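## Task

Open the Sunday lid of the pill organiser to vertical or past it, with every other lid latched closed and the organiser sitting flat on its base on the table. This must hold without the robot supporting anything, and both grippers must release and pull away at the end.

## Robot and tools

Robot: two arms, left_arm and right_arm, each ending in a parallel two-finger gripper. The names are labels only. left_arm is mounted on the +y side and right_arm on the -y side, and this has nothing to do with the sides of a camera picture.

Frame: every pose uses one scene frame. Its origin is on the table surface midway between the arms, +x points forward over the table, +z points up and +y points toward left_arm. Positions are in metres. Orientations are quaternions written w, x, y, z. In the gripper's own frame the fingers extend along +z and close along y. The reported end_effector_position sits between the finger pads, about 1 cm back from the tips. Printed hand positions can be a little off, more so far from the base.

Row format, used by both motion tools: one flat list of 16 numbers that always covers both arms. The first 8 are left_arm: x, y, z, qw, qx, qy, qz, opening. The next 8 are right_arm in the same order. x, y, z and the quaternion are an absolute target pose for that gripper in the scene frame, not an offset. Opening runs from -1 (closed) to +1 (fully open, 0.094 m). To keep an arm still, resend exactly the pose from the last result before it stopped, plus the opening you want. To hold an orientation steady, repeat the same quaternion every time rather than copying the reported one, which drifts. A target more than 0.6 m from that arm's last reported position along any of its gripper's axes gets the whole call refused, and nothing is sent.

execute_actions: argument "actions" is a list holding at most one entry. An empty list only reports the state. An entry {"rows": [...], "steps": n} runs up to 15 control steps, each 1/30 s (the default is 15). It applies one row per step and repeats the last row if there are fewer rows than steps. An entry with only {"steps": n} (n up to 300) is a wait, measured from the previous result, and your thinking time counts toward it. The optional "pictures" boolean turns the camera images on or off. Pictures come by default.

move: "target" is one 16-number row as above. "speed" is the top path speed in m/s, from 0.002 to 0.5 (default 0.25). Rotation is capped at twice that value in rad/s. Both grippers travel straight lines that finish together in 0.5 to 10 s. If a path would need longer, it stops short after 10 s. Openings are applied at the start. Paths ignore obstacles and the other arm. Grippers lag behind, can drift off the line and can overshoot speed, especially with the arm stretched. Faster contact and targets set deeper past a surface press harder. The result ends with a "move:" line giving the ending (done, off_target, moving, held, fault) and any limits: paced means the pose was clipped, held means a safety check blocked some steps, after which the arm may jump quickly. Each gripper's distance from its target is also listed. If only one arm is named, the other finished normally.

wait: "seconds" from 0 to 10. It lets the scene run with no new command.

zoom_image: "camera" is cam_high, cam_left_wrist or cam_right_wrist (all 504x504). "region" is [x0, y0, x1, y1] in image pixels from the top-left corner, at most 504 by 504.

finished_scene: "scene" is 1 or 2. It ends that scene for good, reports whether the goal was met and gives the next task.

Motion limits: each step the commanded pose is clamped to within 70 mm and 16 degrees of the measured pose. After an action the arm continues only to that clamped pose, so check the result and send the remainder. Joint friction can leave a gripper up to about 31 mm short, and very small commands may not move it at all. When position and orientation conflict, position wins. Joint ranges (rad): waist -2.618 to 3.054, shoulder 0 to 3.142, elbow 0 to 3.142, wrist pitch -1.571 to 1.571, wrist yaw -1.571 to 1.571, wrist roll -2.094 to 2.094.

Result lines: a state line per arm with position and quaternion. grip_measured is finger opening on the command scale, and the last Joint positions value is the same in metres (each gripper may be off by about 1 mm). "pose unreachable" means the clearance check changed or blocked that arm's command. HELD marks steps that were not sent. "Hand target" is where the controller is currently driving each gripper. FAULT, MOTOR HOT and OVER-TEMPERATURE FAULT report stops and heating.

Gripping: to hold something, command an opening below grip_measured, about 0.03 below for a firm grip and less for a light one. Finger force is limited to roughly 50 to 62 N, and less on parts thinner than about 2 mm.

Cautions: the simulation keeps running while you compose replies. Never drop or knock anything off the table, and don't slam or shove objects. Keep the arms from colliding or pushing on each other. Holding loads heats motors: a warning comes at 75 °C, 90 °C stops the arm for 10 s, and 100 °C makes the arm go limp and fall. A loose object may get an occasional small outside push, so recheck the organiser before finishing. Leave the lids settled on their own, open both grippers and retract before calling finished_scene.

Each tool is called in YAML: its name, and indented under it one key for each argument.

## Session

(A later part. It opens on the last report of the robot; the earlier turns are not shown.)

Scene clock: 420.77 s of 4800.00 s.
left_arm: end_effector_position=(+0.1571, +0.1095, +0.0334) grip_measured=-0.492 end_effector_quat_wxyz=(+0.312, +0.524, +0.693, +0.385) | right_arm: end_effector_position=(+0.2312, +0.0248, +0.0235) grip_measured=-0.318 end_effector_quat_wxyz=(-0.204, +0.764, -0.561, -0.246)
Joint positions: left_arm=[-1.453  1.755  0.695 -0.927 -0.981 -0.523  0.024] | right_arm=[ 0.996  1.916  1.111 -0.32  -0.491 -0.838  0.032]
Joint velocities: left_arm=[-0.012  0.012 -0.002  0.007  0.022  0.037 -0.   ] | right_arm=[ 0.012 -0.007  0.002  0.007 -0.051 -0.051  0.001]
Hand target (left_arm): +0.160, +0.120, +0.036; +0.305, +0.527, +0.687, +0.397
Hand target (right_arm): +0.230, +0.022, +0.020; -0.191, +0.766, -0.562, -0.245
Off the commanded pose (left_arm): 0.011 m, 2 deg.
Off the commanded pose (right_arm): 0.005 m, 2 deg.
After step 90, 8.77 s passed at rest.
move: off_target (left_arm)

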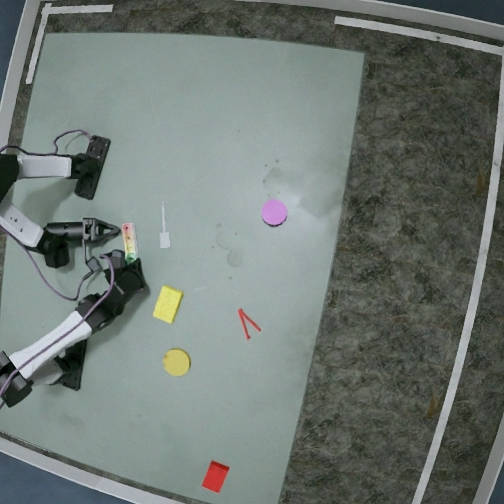

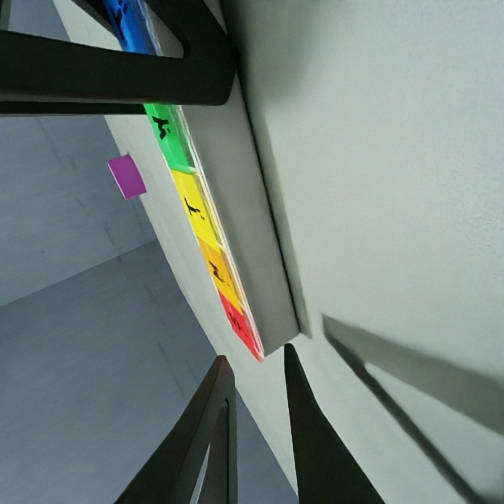

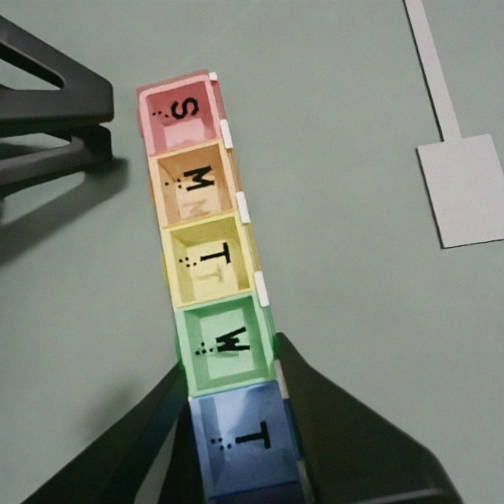

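move:
  target: [0.178,0.130,0.033,0.305,0.527,0.686,0.397,-0.49,0.230,0.022,0.020,0.19,-0.766,0.562,0.245,-0.38]
  speed: 0.025

zoom_image:
  camera: "cam_right_wrist"
  region: [60, 50, 260, 220]

zoom_image:
  camera: "cam_left_wrist"
  region: [170, 230, 370, 400]

Scene clock: 428.77 s of 4800.00 s.
left_arm: end_effector_position=(+0.1735, +0.1220, +0.0328) grip_measured=-0.492 end_effector_quat_wxyz=(+0.305, +0.530, +0.688, +0.391) | right_arm: end_effector_position=(+0.2326, +0.0243, +0.0233) grip_measured=-0.318 end_effector_quat_wxyz=(-0.205, +0.762, -0.564, -0.244)
Joint positions: left_arm=[-1.371  1.689  0.625 -0.819 -1.006 -0.371  0.024] | right_arm=[ 0.994  1.916  1.111 -0.32  -0.486 -0.833  0.032]
Joint velocities: left_arm=[-0.007  0.002 -0.022  0.022 -0.037 -0.007 -0.   ] | right_arm=[-0.017 -0.002  0.007  0.051 -0.022  0.037 -0.   ]
Hand target (left_arm): +0.177, +0.130, +0.032; +0.305, +0.528, +0.686, +0.397
Hand target (right_arm): +0.230, +0.022, +0.020; -0.191, +0.766, -0.562, -0.245
Off the commanded pose (left_arm): 0.009 m, 1 deg.
Off the commanded pose (right_arm): 0.005 m, 2 deg.
After step 90, 3.60 s passed at rest.
move: done

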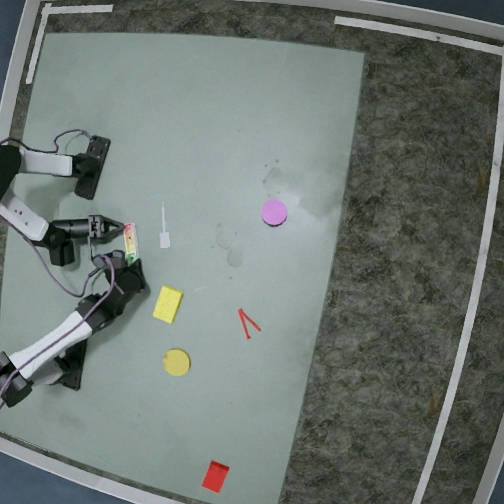

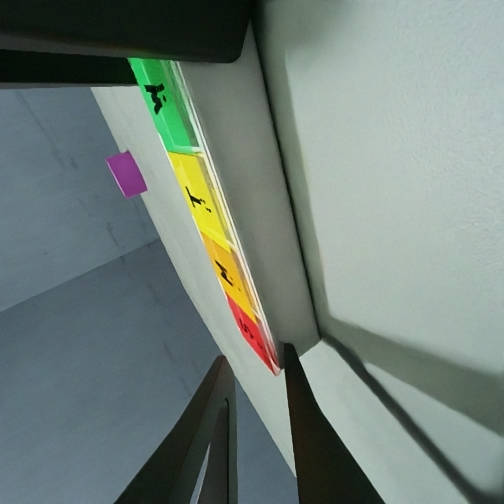

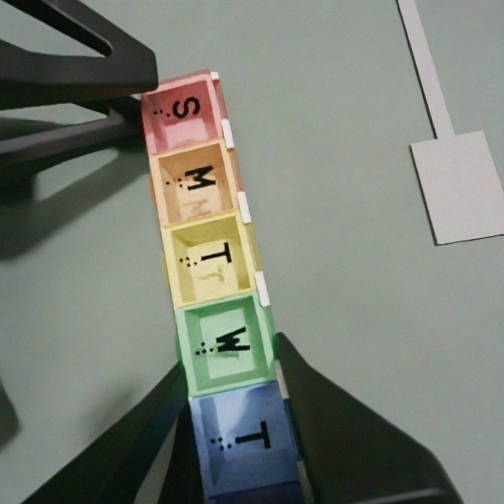

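Region (60, 50, 260, 220) of cam_right_wrist's 504x504 image, scaled by 2.520, with more detail than that image has; it fills the top 428 rows of this view, and the rest is white.

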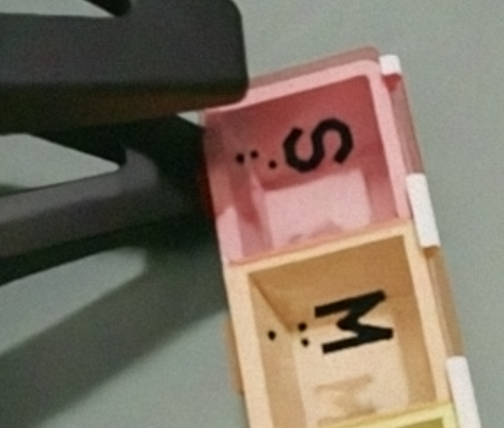

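Region (170, 230, 370, 400) of cam_left_wrist's 504x504 image, scaled by 2.520, with more detail than that image has; it fills the top 428 rows of this view, and the rest is white.

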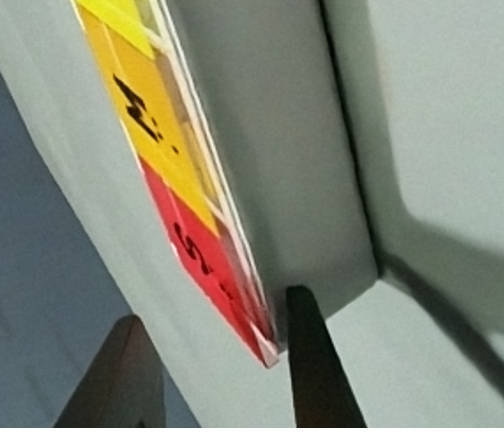

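move:
  target: [0.178,0.126,0.035,0.305,0.527,0.686,0.397,-0.9,0.228,0.022,0.016,0.19,-0.766,0.562,0.245,-0.38]
  speed: 0.02

zoom_image:
  camera: "cam_left_wrist"
  region: [170, 230, 370, 400]

Scene clock: 440.27 s of 4800.00 s.
left_arm: end_effector_position=(+0.1724, +0.1227, +0.0301) grip_measured=-0.894 end_effector_quat_wxyz=(+0.297, +0.533, +0.691, +0.387) | right_arm: end_effector_position=(+0.2353, +0.0262, +0.0246) grip_measured=-0.318 end_effector_quat_wxyz=(-0.211, +0.759, -0.566, -0.244)
Joint positions: left_arm=[-1.368  1.689  0.624 -0.815 -0.99  -0.362  0.005] | right_arm=[ 0.992  1.916  1.111 -0.305 -0.485 -0.826  0.032]
Joint velocities: left_arm=[-0.002 -0.002 -0.017 -0.051 -0.051 -0.022  0.001] | right_arm=[-0.017  0.002  0.002 -0.007 -0.007 -0.022 -0.   ]
Hand target (left_arm): +0.178, +0.126, +0.035; +0.305, +0.527, +0.687, +0.397
Hand target (right_arm): +0.228, +0.022, +0.016; -0.190, +0.766, -0.562, -0.245
Off the commanded pose (left_arm): 0.008 m, 2 deg.
Off the commanded pose (right_arm): 0.012 m, 3 deg.
After step 90, 7.50 s passed at rest.
move: off_target (right_arm)

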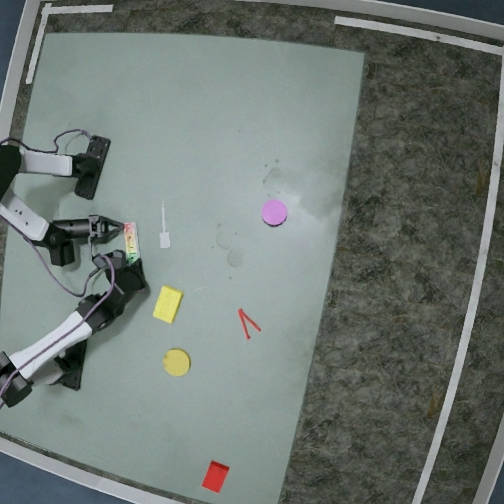

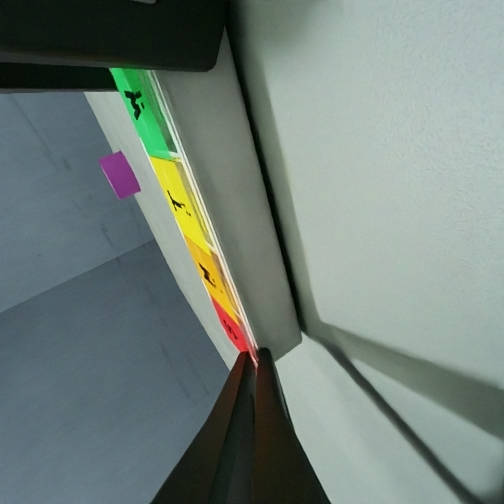

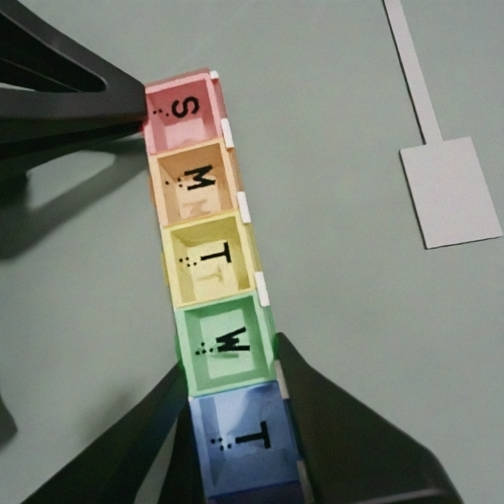

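Region (170, 230, 370, 400) of cam_left_wrist's 504x504 image, scaled by 2.520, with more detail than that image has; it fills the top 428 rows of this view, and the rest is white.

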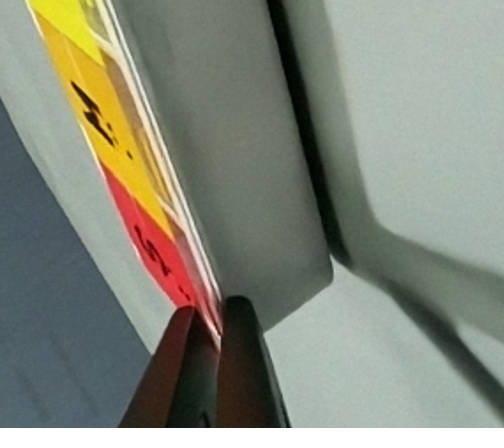

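move:
  target: [0.178,0.126,0.033,0.305,0.527,0.686,0.397,-1,0.228,0.022,0.016,0.19,-0.766,0.562,0.245,-0.38]
  speed: 0.02

zoom_image:
  camera: "cam_left_wrist"
  region: [170, 230, 370, 400]

Scene clock: 446.07 s of 4800.00 s.
left_arm: end_effector_position=(+0.1723, +0.1227, +0.0300) grip_measured=-0.958 end_effector_quat_wxyz=(+0.296, +0.534, +0.690, +0.388) | right_arm: end_effector_position=(+0.2357, +0.0267, +0.0249) grip_measured=-0.318 end_effector_quat_wxyz=(-0.212, +0.758, -0.566, -0.244)
Joint positions: left_arm=[-1.368  1.689  0.624 -0.815 -0.988 -0.357  0.002] | right_arm=[ 0.992  1.916  1.111 -0.302 -0.485 -0.824  0.032]
Joint velocities: left_arm=[-0.002 -0.002  0.012  0.037 -0.022 -0.007  0.   ] | right_arm=[-0.012 -0.017 -0.007  0.037 -0.037  0.022  0.   ]
Hand target (left_arm): +0.178, +0.126, +0.033; +0.305, +0.527, +0.687, +0.397
Hand target (right_arm): +0.228, +0.022, +0.016; -0.190, +0.766, -0.562, -0.245
Off the commanded pose (left_arm): 0.007 m, 2 deg.
Off the commanded pose (right_arm): 0.013 m, 3 deg.
After step 90, 1.47 s passed at rest.
move: off_target (right_arm)

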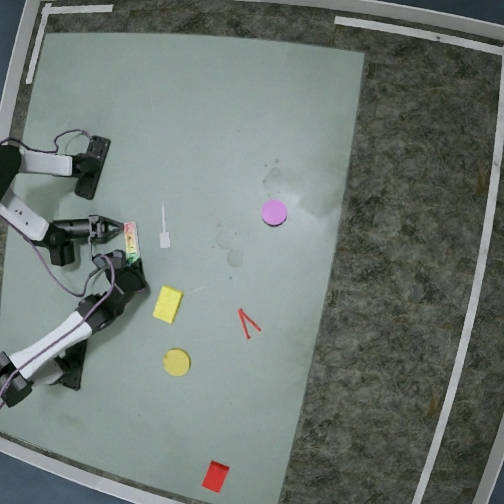

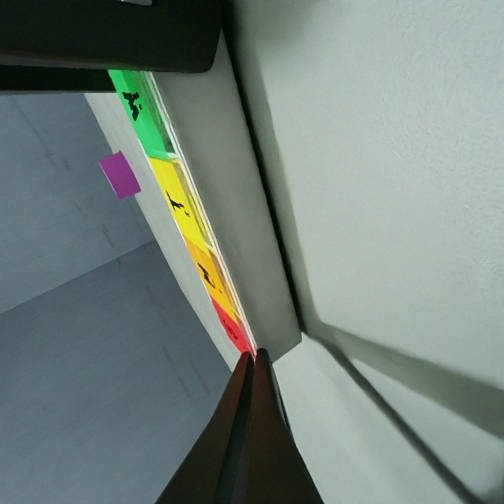

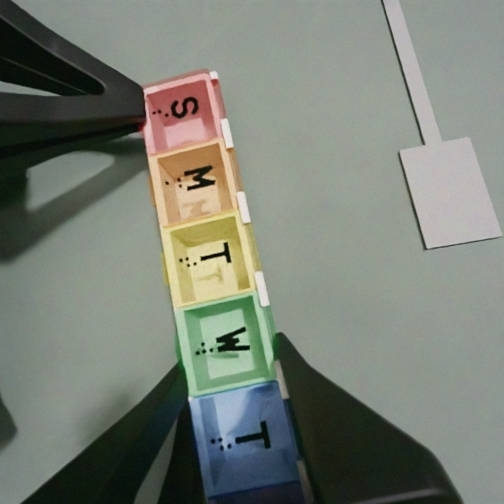

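Region (170, 230, 370, 400) of cam_left_wrist's 504x504 image, scaled by 2.520, with more detail than that image has; it fills the top 428 rows of this view, and the rest is white.

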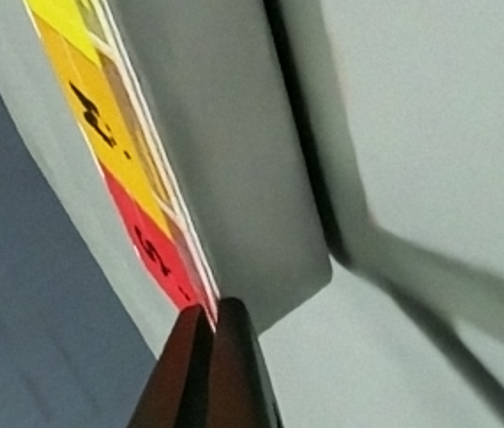

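move:
  target: [0.178,0.125,0.048,0.305,0.527,0.686,0.397,-1,0.228,0.024,0.010,0.19,-0.766,0.562,0.245,-0.42]
  speed: 0.02

zoom_image:
  camera: "cam_left_wrist"
  region: [170, 230, 370, 400]

Scene clock: 459.73 s of 4800.00 s.
left_arm: end_effector_position=(+0.1714, +0.1259, +0.0342) grip_measured=-0.958 end_effector_quat_wxyz=(+0.291, +0.537, +0.689, +0.389) | right_arm: end_effector_position=(+0.2351, +0.0300, +0.0260) grip_measured=-0.318 end_effector_quat_wxyz=(-0.217, +0.758, -0.562, -0.252)
Joint positions: left_arm=[-1.368  1.665  0.624 -0.845 -0.982 -0.353  0.002] | right_arm=[ 0.992  1.92   1.111 -0.286 -0.502 -0.823  0.032]
Joint velocities: left_arm=[-0.027  0.002 -0.002 -0.066 -0.007  0.022  0.001] | right_arm=[-0.022 -0.017  0.002  0.037  0.066 -0.007 -0.   ]
Hand target (left_arm): +0.178, +0.125, +0.047; +0.305, +0.527, +0.686, +0.397
Hand target (right_arm): +0.228, +0.024, +0.010; -0.190, +0.767, -0.562, -0.245
Off the commanded pose (left_arm): 0.015 m, 2 deg.
Off the commanded pose (right_arm): 0.018 m, 3 deg.
After step 90, 9.27 s passed at rest.
move: off_target (left_arm, right_arm)

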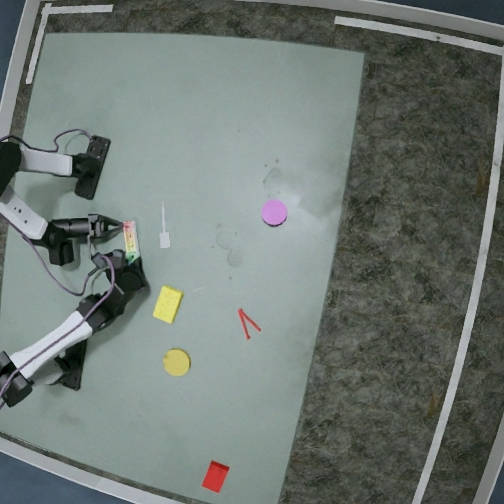

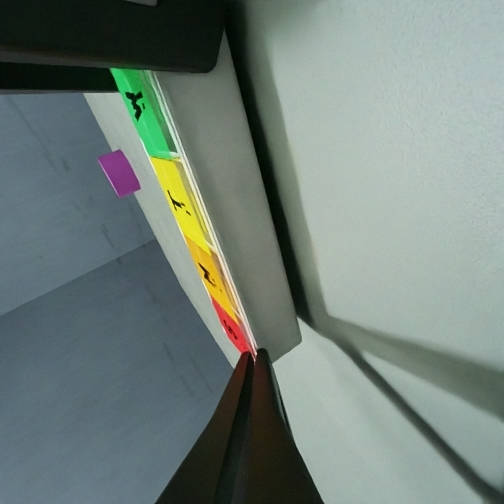

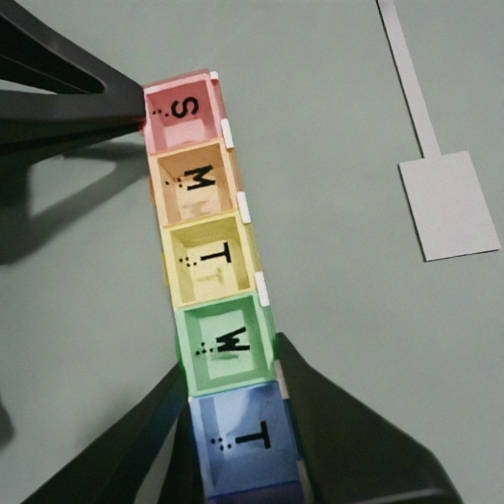

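Region (170, 230, 370, 400) of cam_left_wrist's 504x504 image, scaled by 2.520, with more detail than that image has; it fills the top 428 rows of this view, and the rest is white.

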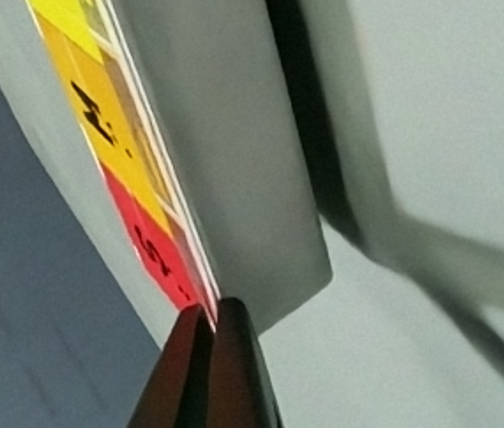

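move:
  target: [0.174,0.124,0.028,0.305,0.527,0.686,0.397,-1,0.232,0.024,0.026,0.19,-0.766,0.562,0.245,0.2]
  speed: 0.04

move:
  target: [0.174,0.124,0.028,0.305,0.527,0.686,0.397,-1,0.232,0.015,0.075,0.19,-0.766,0.562,0.245,0.2]
  speed: 0.15

move:
  target: [0.212,0.082,0.07,0.19,-0.766,0.562,0.245,-1,0.212,0.082,0.07,0.19,-0.766,0.562,0.245,-1]
  speed: 0.002

Scene clock: 486.80 s of 4800.00 s.
left_arm: end_effector_position=(+0.1736, +0.1246, +0.0324) grip_measured=-0.960 end_effector_quat_wxyz=(+0.301, +0.529, +0.689, +0.393) | right_arm: end_effector_position=(+0.2296, +0.0227, +0.0241) grip_measured=+0.199 end_effector_quat_wxyz=(-0.192, +0.763, -0.564, -0.250)
Joint positions: left_arm=[-1.368  1.691  0.624 -0.829 -1.003 -0.379  0.002] | right_arm=[ 0.992  1.92   1.129 -0.36  -0.501 -0.841  0.056]
Joint velocities: left_arm=[ 0.007 -0.012 -0.002  0.051  0.007  0.037  0.   ] | right_arm=[-0.017 -0.002  0.002 -0.037  0.037  0.037  0.   ]
Hand target (left_arm): +0.174, +0.124, +0.028; +0.305, +0.527, +0.686, +0.397
Hand target (right_arm): +0.232, +0.024, +0.026; -0.191, +0.767, -0.562, -0.245
Off the commanded pose (left_arm): 0.004 m, 1 deg.
Off the commanded pose (right_arm): 0.003 m, 1 deg.
After step 90, 23.10 s passed at rest.
move: done

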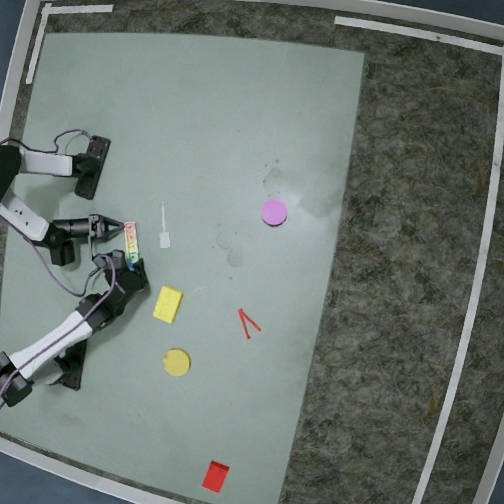

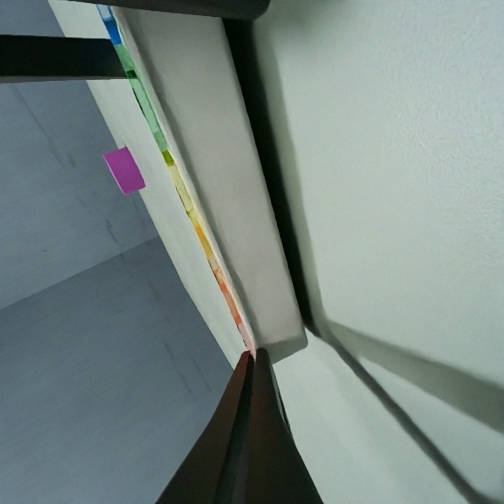

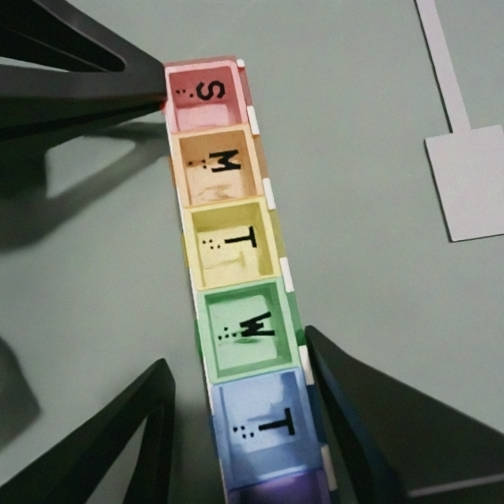

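Scene clock: 487.83 s of 4800.00 s.
left_arm: end_effector_position=(+0.1737, +0.1242, +0.0325) grip_measured=-0.960 end_effector_quat_wxyz=(+0.303, +0.527, +0.690, +0.393) | right_arm: end_effector_position=(+0.2258, +0.0134, +0.0670) grip_measured=+0.199 end_effector_quat_wxyz=(-0.182, +0.766, -0.564, -0.247)
Joint positions: left_arm=[-1.368  1.691  0.624 -0.827 -1.005 -0.381  0.002] | right_arm=[ 0.986  1.827  1.205 -0.557 -0.499 -0.858  0.056]
Joint velocities: left_arm=[ 0.002 -0.007 -0.002 -0.11  -0.066 -0.022 -0.   ] | right_arm=[-0.002  0.012 -0.022 -0.022 -0.066  0.066 -0.   ]
Hand target (left_arm): +0.174, +0.124, +0.028; +0.305, +0.527, +0.687, +0.397
Hand target (right_arm): +0.231, +0.014, +0.075; -0.190, +0.766, -0.563, -0.245
Off the commanded pose (left_arm): 0.005 m, 1 deg.
Off the commanded pose (right_arm): 0.010 m, 1 deg.
move: done

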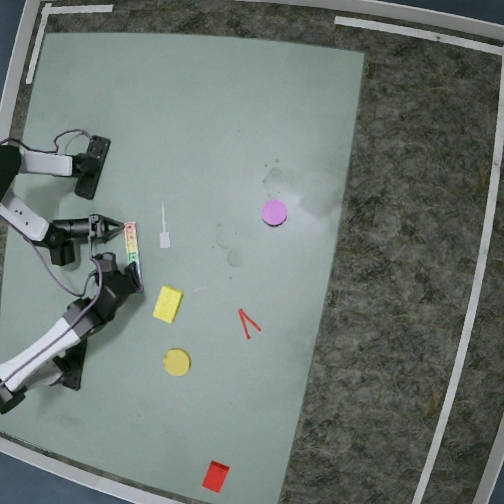

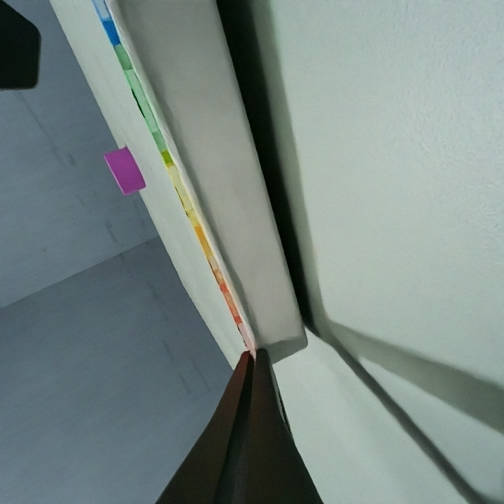

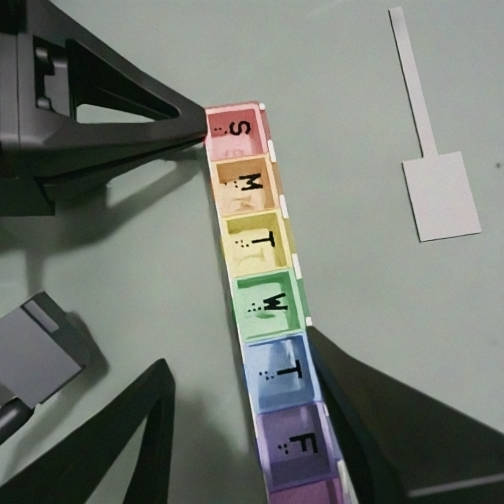

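Scene clock: 498.03 s of 4800.00 s.
left_arm: end_effector_position=(+0.1736, +0.1270, +0.0334) grip_measured=-0.960 end_effector_quat_wxyz=(+0.308, +0.511, +0.701, +0.390) | right_arm: end_effector_position=(+0.2258, +0.0134, +0.0670) grip_measured=-0.989 end_effector_quat_wxyz=(-0.182, +0.766, -0.564, -0.247)
Joint positions: left_arm=[-1.368  1.691  0.624 -0.845 -1.005 -0.437  0.002] | right_arm=[ 0.986  1.827  1.205 -0.557 -0.499 -0.858  0.001]
Joint velocities: left_arm=[ 0.007 -0.032  0.012 -0.037  0.007  0.022  0.   ] | right_arm=[ 0.012 -0.002  0.002  0.022 -0.037 -0.051 -0.001]
Hand target (left_arm): +0.174, +0.124, +0.033; +0.306, +0.511, +0.699, +0.396
Hand target (right_arm): +0.226, +0.014, +0.067; -0.182, +0.766, -0.564, -0.247
Off the commanded pose (left_arm): 0.070 m, 162 deg.
Off the commanded pose (right_arm): 0.070 m, 1 deg.
move: off_target (left_arm, right_arm; path cut at 10 s)

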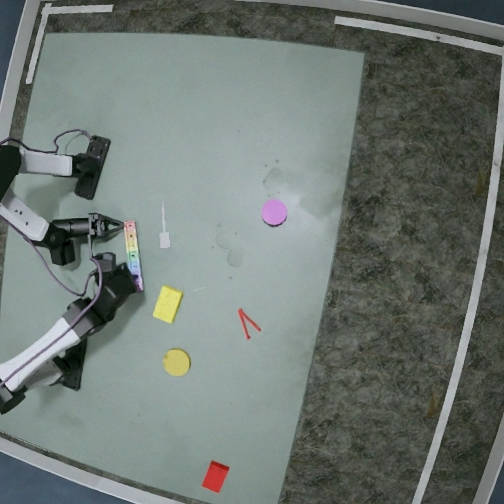

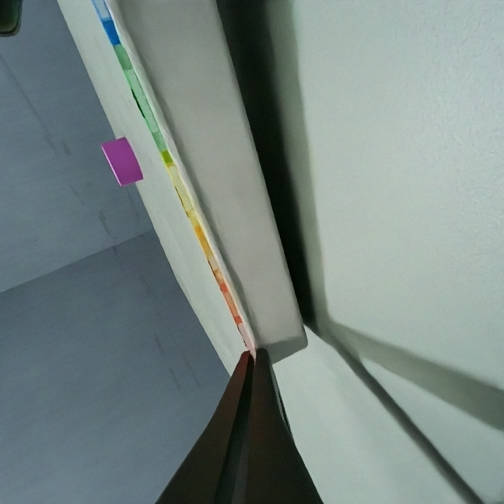

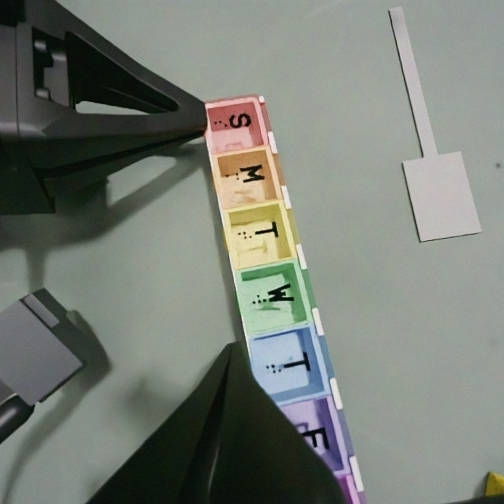

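move:
  target: [0.174,0.125,0.032,0.305,0.527,0.686,0.397,-1,0.214,0.090,0.075,0.19,-0.766,0.562,0.245,-1]
  speed: 0.1

Scene clock: 519.33 s of 4800.00 s.
left_arm: end_effector_position=(+0.1736, +0.1270, +0.0334) grip_measured=-0.960 end_effector_quat_wxyz=(+0.301, +0.525, +0.691, +0.396) | right_arm: end_effector_position=(+0.2114, +0.0846, +0.0725) grip_measured=-0.989 end_effector_quat_wxyz=(-0.185, +0.767, -0.561, -0.251)
Joint positions: left_arm=[-1.368  1.691  0.624 -0.845 -1.005 -0.396  0.002] | right_arm=[ 1.121  1.987  1.434 -0.557 -0.451 -0.724  0.001]
Joint velocities: left_arm=[ 0.022  0.022 -0.002  0.007 -0.037  0.11   0.   ] | right_arm=[ 0.007 -0.012  0.007  0.022  0.051  0.007  0.   ]
Hand target (left_arm): +0.174, +0.125, +0.032; +0.305, +0.527, +0.686, +0.397
Hand target (right_arm): +0.213, +0.090, +0.076; -0.191, +0.765, -0.562, -0.248
Off the commanded pose (left_arm): 0.002 m, 1 deg.
Off the commanded pose (right_arm): 0.007 m, 1 deg.
After step 90, 17.20 s passed at rest.
move: done

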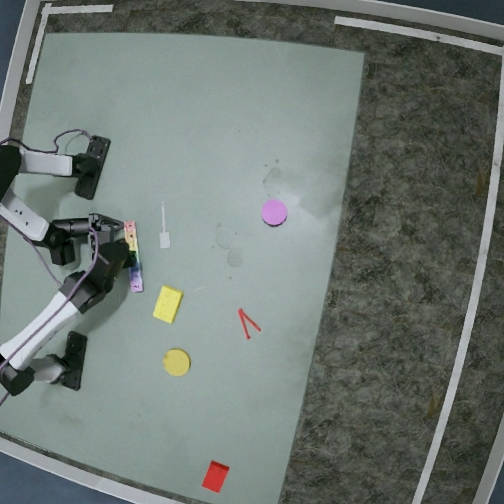

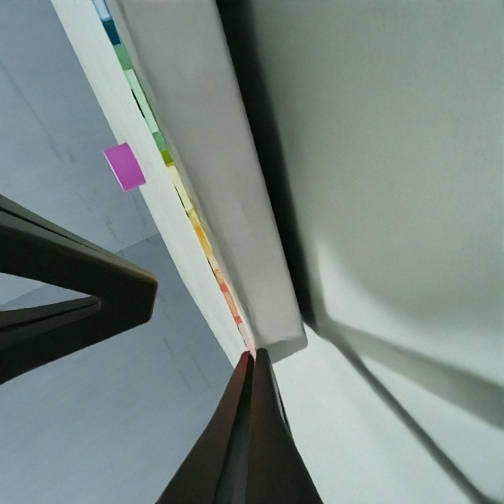

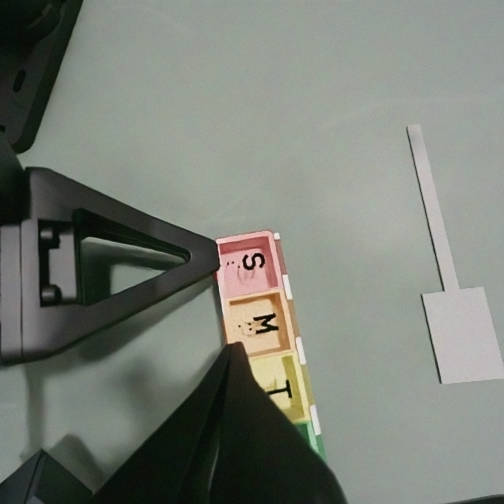

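move:
  target: [0.174,0.125,0.032,0.305,0.527,0.686,0.397,-1,0.219,0.094,0.050,0.19,-0.766,0.562,0.245,-1]
  speed: 0.04

Scene clock: 529.50 s of 4800.00 s.
left_arm: end_effector_position=(+0.1734, +0.1270, +0.0332) grip_measured=-0.960 end_effector_quat_wxyz=(+0.299, +0.526, +0.690, +0.396) | right_arm: end_effector_position=(+0.2162, +0.0919, +0.0539) grip_measured=-0.989 end_effector_quat_wxyz=(-0.185, +0.766, -0.562, -0.250)
Joint positions: left_arm=[-1.368  1.691  0.624 -0.845 -1.003 -0.393  0.002] | right_arm=[ 1.121  2.04   1.434 -0.502 -0.448 -0.721  0.001]
Joint velocities: left_arm=[ 0.002 -0.022 -0.002 -0.154 -0.051  0.007  0.001] | right_arm=[ 0.007  0.002  0.002  0.037 -0.007  0.022 -0.   ]
Hand target (left_arm): +0.174, +0.125, +0.032; +0.305, +0.527, +0.686, +0.397
Hand target (right_arm): +0.219, +0.094, +0.050; -0.190, +0.766, -0.562, -0.245
Off the commanded pose (left_arm): 0.002 m, 1 deg.
Off the commanded pose (right_arm): 0.005 m, 1 deg.
After step 90, 6.20 s passed at rest.
move: done

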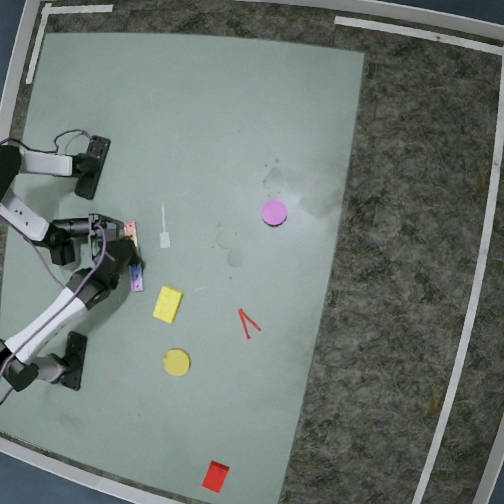

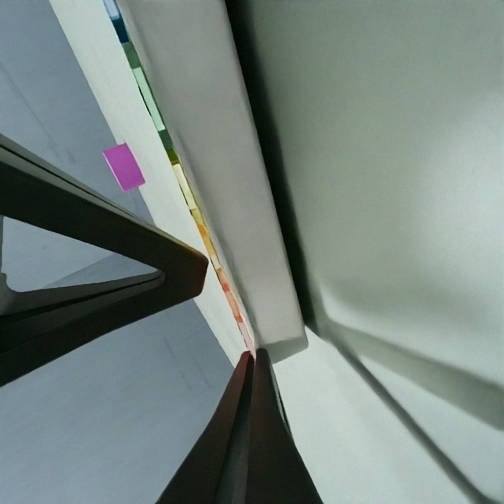

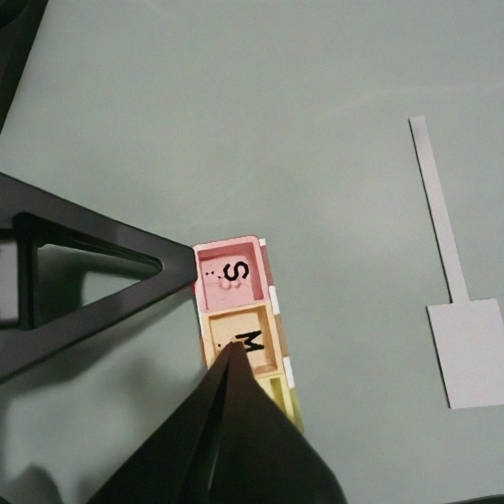

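Tip is on M's centre. Press down.

move:
  target: [0.174,0.125,0.032,0.305,0.527,0.686,0.397,-1,0.217,0.093,0.030,0.19,-0.766,0.562,0.245,-1]
  speed: 0.025

Scene clock: 538.10 s of 4800.00 s.
left_arm: end_effector_position=(+0.1732, +0.1271, +0.0329) grip_measured=-0.960 end_effector_quat_wxyz=(+0.298, +0.527, +0.691, +0.396) | right_arm: end_effector_position=(+0.2217, +0.1018, +0.0519) grip_measured=-0.989 end_effector_quat_wxyz=(-0.215, +0.765, -0.552, -0.253)
Joint positions: left_arm=[-1.368  1.691  0.624 -0.845 -1.001 -0.393  0.002] | right_arm=[ 1.121  2.049  1.409 -0.407 -0.449 -0.721  0.001]
Joint velocities: left_arm=[-0.022  0.007 -0.002 -0.081  0.022 -0.051  0.001] | right_arm=[-0.002 -0.007 -0.007  0.081  0.022 -0.037  0.001]
Hand target (left_arm): +0.174, +0.125, +0.032; +0.305, +0.527, +0.686, +0.397
Hand target (right_arm): +0.217, +0.093, +0.031; -0.190, +0.767, -0.562, -0.245
Off the commanded pose (left_arm): 0.002 m, 1 deg.
Off the commanded pose (right_arm): 0.024 m, 3 deg.
After step 90, 4.27 s passed at rest.
move: off_target (right_arm)

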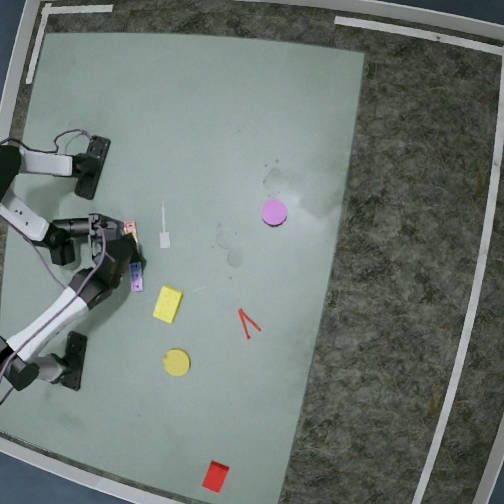

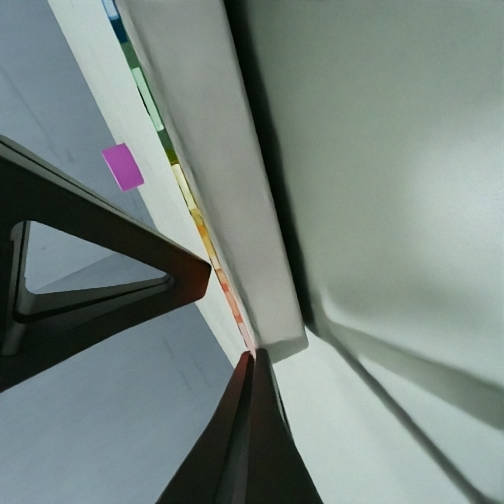

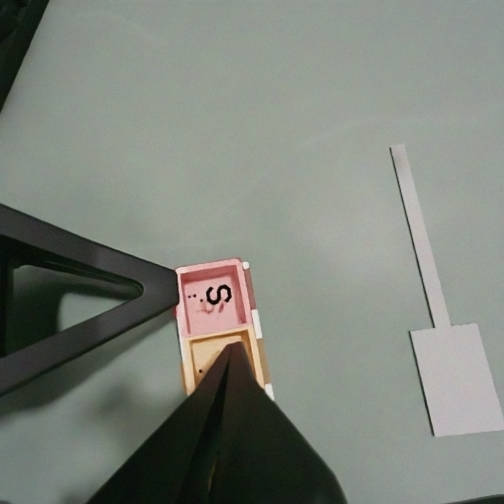

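move:
  target: [0.174,0.125,0.032,0.305,0.527,0.686,0.397,-1,0.207,0.086,0.066,0.19,-0.766,0.562,0.245,-1]
  speed: 0.06

move:
  target: [0.174,0.125,0.032,0.305,0.527,0.686,0.397,-1,0.207,0.084,0.045,0.19,-0.766,0.562,0.245,-1]
  speed: 0.03

Scene clock: 546.63 s of 4800.00 s.
left_arm: end_effector_position=(+0.1735, +0.1270, +0.0333) grip_measured=-0.960 end_effector_quat_wxyz=(+0.299, +0.526, +0.690, +0.397) | right_arm: end_effector_position=(+0.2121, +0.0901, +0.0648) grip_measured=-0.989 end_effector_quat_wxyz=(-0.197, +0.767, -0.559, -0.248)
Joint positions: left_arm=[-1.368  1.691  0.624 -0.845 -1.004 -0.393  0.002] | right_arm=[ 1.13   1.998  1.409 -0.494 -0.438 -0.714  0.001]
Joint velocities: left_arm=[ 0.002  0.042 -0.007 -0.051 -0.037  0.007  0.   ] | right_arm=[-0.007 -0.002  0.002 -0.022  0.051  0.051 -0.001]
Hand target (left_arm): +0.174, +0.125, +0.032; +0.305, +0.527, +0.686, +0.397
Hand target (right_arm): +0.207, +0.086, +0.065; -0.190, +0.767, -0.562, -0.245
Off the commanded pose (left_arm): 0.002 m, 1 deg.
Off the commanded pose (right_arm): 0.007 m, 1 deg.
After step 90, 4.60 s passed at rest.
move: done

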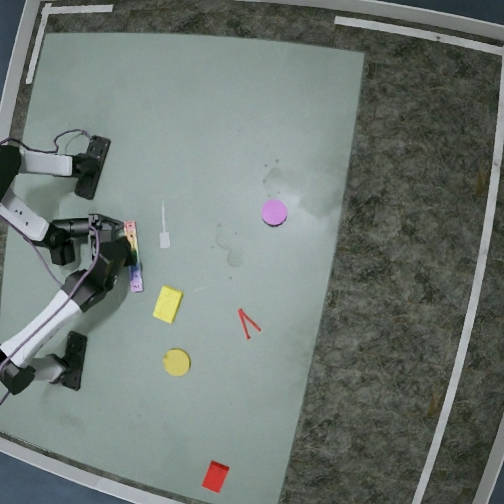

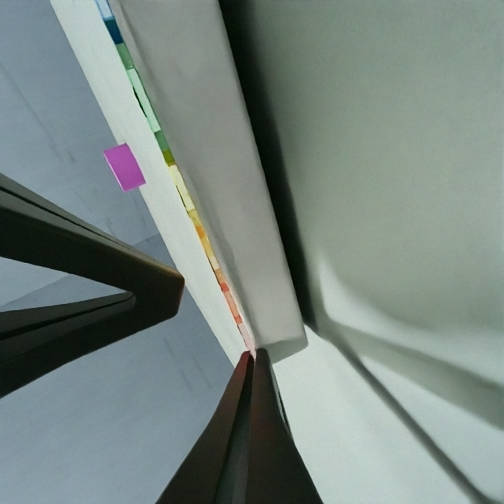

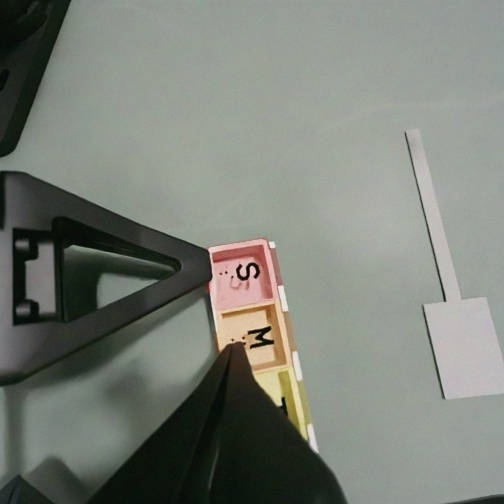

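Scene clock: 547.57 s of 4800.00 s.
left_arm: end_effector_position=(+0.1732, +0.1270, +0.0329) grip_measured=-0.960 end_effector_quat_wxyz=(+0.298, +0.527, +0.691, +0.396) | right_arm: end_effector_position=(+0.2102, +0.0867, +0.0546) grip_measured=-0.989 end_effector_quat_wxyz=(-0.197, +0.766, -0.559, -0.248)
Joint positions: left_arm=[-1.368  1.691  0.624 -0.844 -1.001 -0.392  0.002] | right_arm=[ 1.13   1.998  1.366 -0.449 -0.438 -0.714  0.001]
Joint velocities: left_arm=[ 0.007 -0.022 -0.012  0.051  0.051  0.037 -0.   ] | right_arm=[-0.002 -0.002 -0.022 -0.095  0.007  0.022  0.   ]
Hand target (left_arm): +0.174, +0.125, +0.032; +0.305, +0.527, +0.686, +0.397
Hand target (right_arm): +0.207, +0.084, +0.045; -0.190, +0.767, -0.562, -0.245
Off the commanded pose (left_arm): 0.002 m, 1 deg.
Off the commanded pose (right_arm): 0.011 m, 1 deg.
move: off_target (right_arm)

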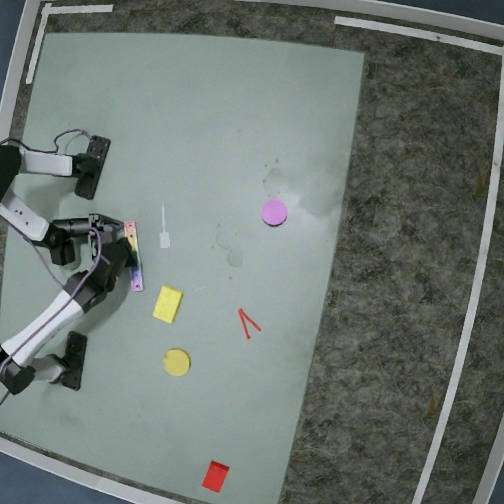

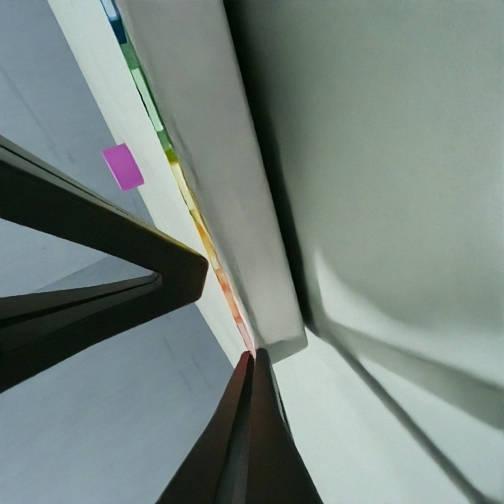

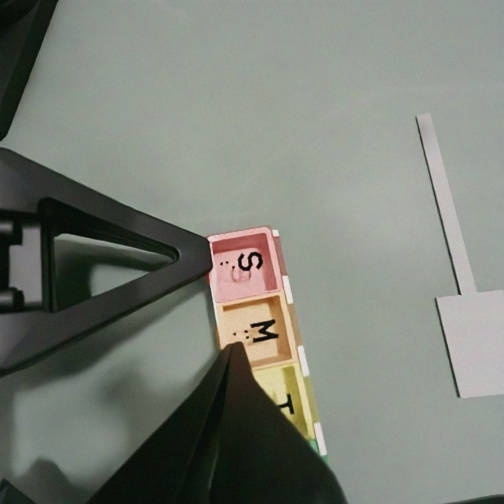

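move:
  target: [0.174,0.125,0.032,0.305,0.527,0.686,0.397,-1,0.203,0.078,0.028,0.19,-0.766,0.562,0.245,-1]
  speed: 0.025

Scene clock: 554.67 s of 4800.00 s.
left_arm: end_effector_position=(+0.1706, +0.1283, +0.0293) grip_measured=-0.982 end_effector_quat_wxyz=(+0.288, +0.529, +0.696, +0.390) | right_arm: end_effector_position=(+0.2086, +0.0910, +0.0492) grip_measured=-0.989 end_effector_quat_wxyz=(-0.216, +0.765, -0.548, -0.261)
Joint positions: left_arm=[-1.368  1.691  0.624 -0.845 -0.974 -0.39   0.001] | right_arm=[ 1.13   1.998  1.314 -0.351 -0.461 -0.714  0.001]
Joint velocities: left_arm=[-0.012  0.002 -0.007  0.037  0.007  0.007 -0.   ] | right_arm=[ 0.002  0.002  0.002 -0.051  0.066  0.022 -0.002]
Hand target (left_arm): +0.174, +0.125, +0.032; +0.305, +0.527, +0.687, +0.397
Hand target (right_arm): +0.203, +0.078, +0.028; -0.190, +0.767, -0.562, -0.245
Off the commanded pose (left_arm): 0.005 m, 2 deg.
Off the commanded pose (right_arm): 0.026 m, 4 deg.
After step 90, 2.63 s passed at rest.
move: off_target (right_arm)

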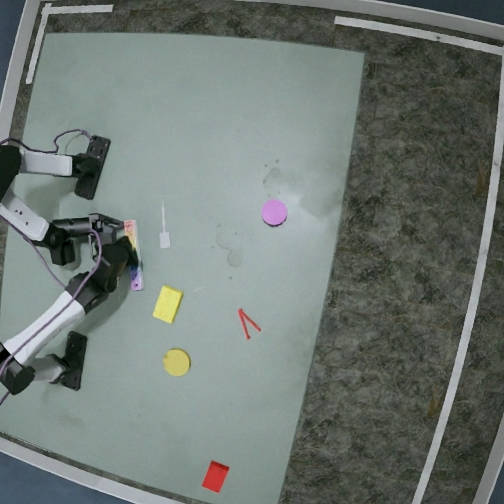

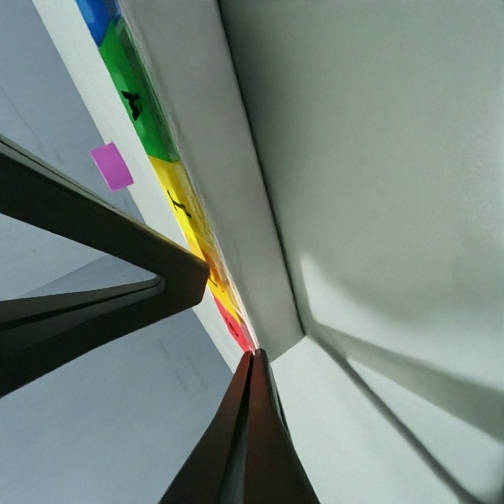

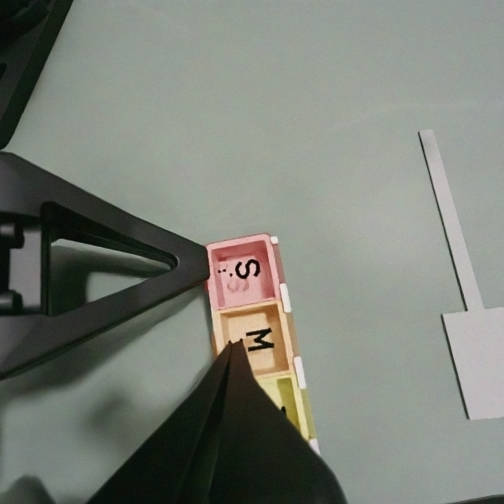

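move:
  target: [0.180,0.127,0.034,0.305,0.527,0.686,0.397,-0.75,0.203,0.078,0.028,0.19,-0.766,0.562,0.245,-1]
  speed: 0.02

zoom_image:
  camera: "cam_left_wrist"
  region: [170, 230, 370, 400]

Scene clock: 563.23 s of 4800.00 s.
left_arm: end_effector_position=(+0.1765, +0.1246, +0.0324) grip_measured=-0.752 end_effector_quat_wxyz=(+0.297, +0.533, +0.685, +0.398) | right_arm: end_effector_position=(+0.2102, +0.0920, +0.0501) grip_measured=-0.989 end_effector_quat_wxyz=(-0.220, +0.765, -0.547, -0.258)
Joint positions: left_arm=[-1.353  1.691  0.624 -0.816 -1.008 -0.345  0.012] | right_arm=[ 1.13   1.997  1.314 -0.345 -0.455 -0.714  0.001]
Joint velocities: left_arm=[ 0.007 -0.017 -0.012 -0.051 -0.066  0.066 -0.001] | right_arm=[-0.012  0.007 -0.012 -0.007 -0.022  0.007  0.   ]
Hand target (left_arm): +0.180, +0.127, +0.034; +0.305, +0.527, +0.687, +0.397
Hand target (right_arm): +0.203, +0.078, +0.028; -0.190, +0.767, -0.562, -0.245
Off the commanded pose (left_arm): 0.005 m, 1 deg.
Off the commanded pose (right_arm): 0.027 m, 4 deg.
After step 90, 3.67 s passed at rest.
move: off_target (right_arm)

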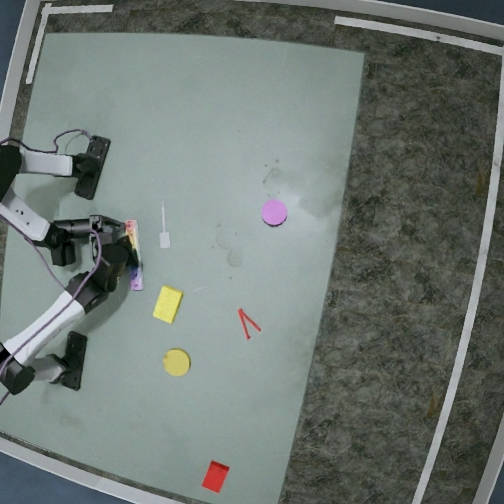

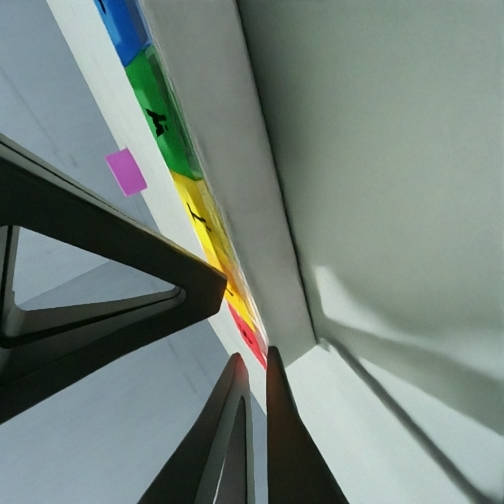

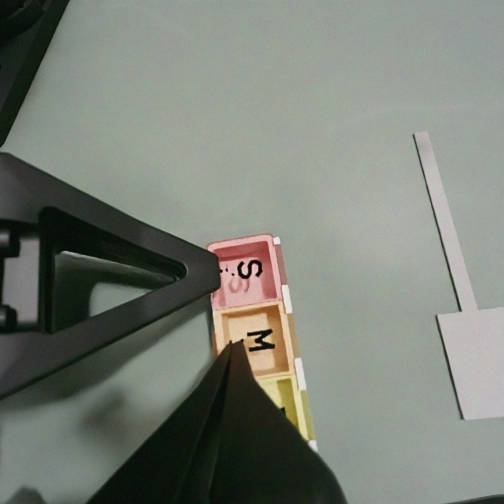

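Region (170, 230, 370, 400) of cam_left_wrist's 504x504 image, scaled by 2.520, with more detail than that image has; it fills the top 428 rows of this view, and the rest is white.

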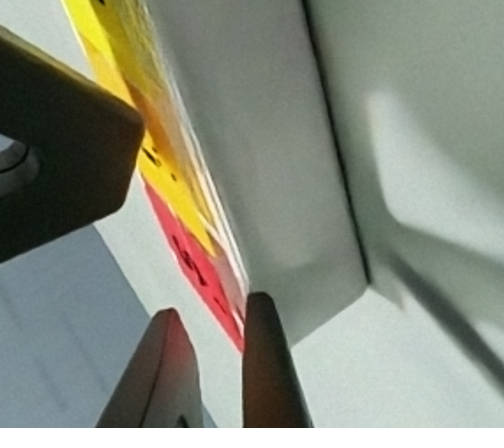

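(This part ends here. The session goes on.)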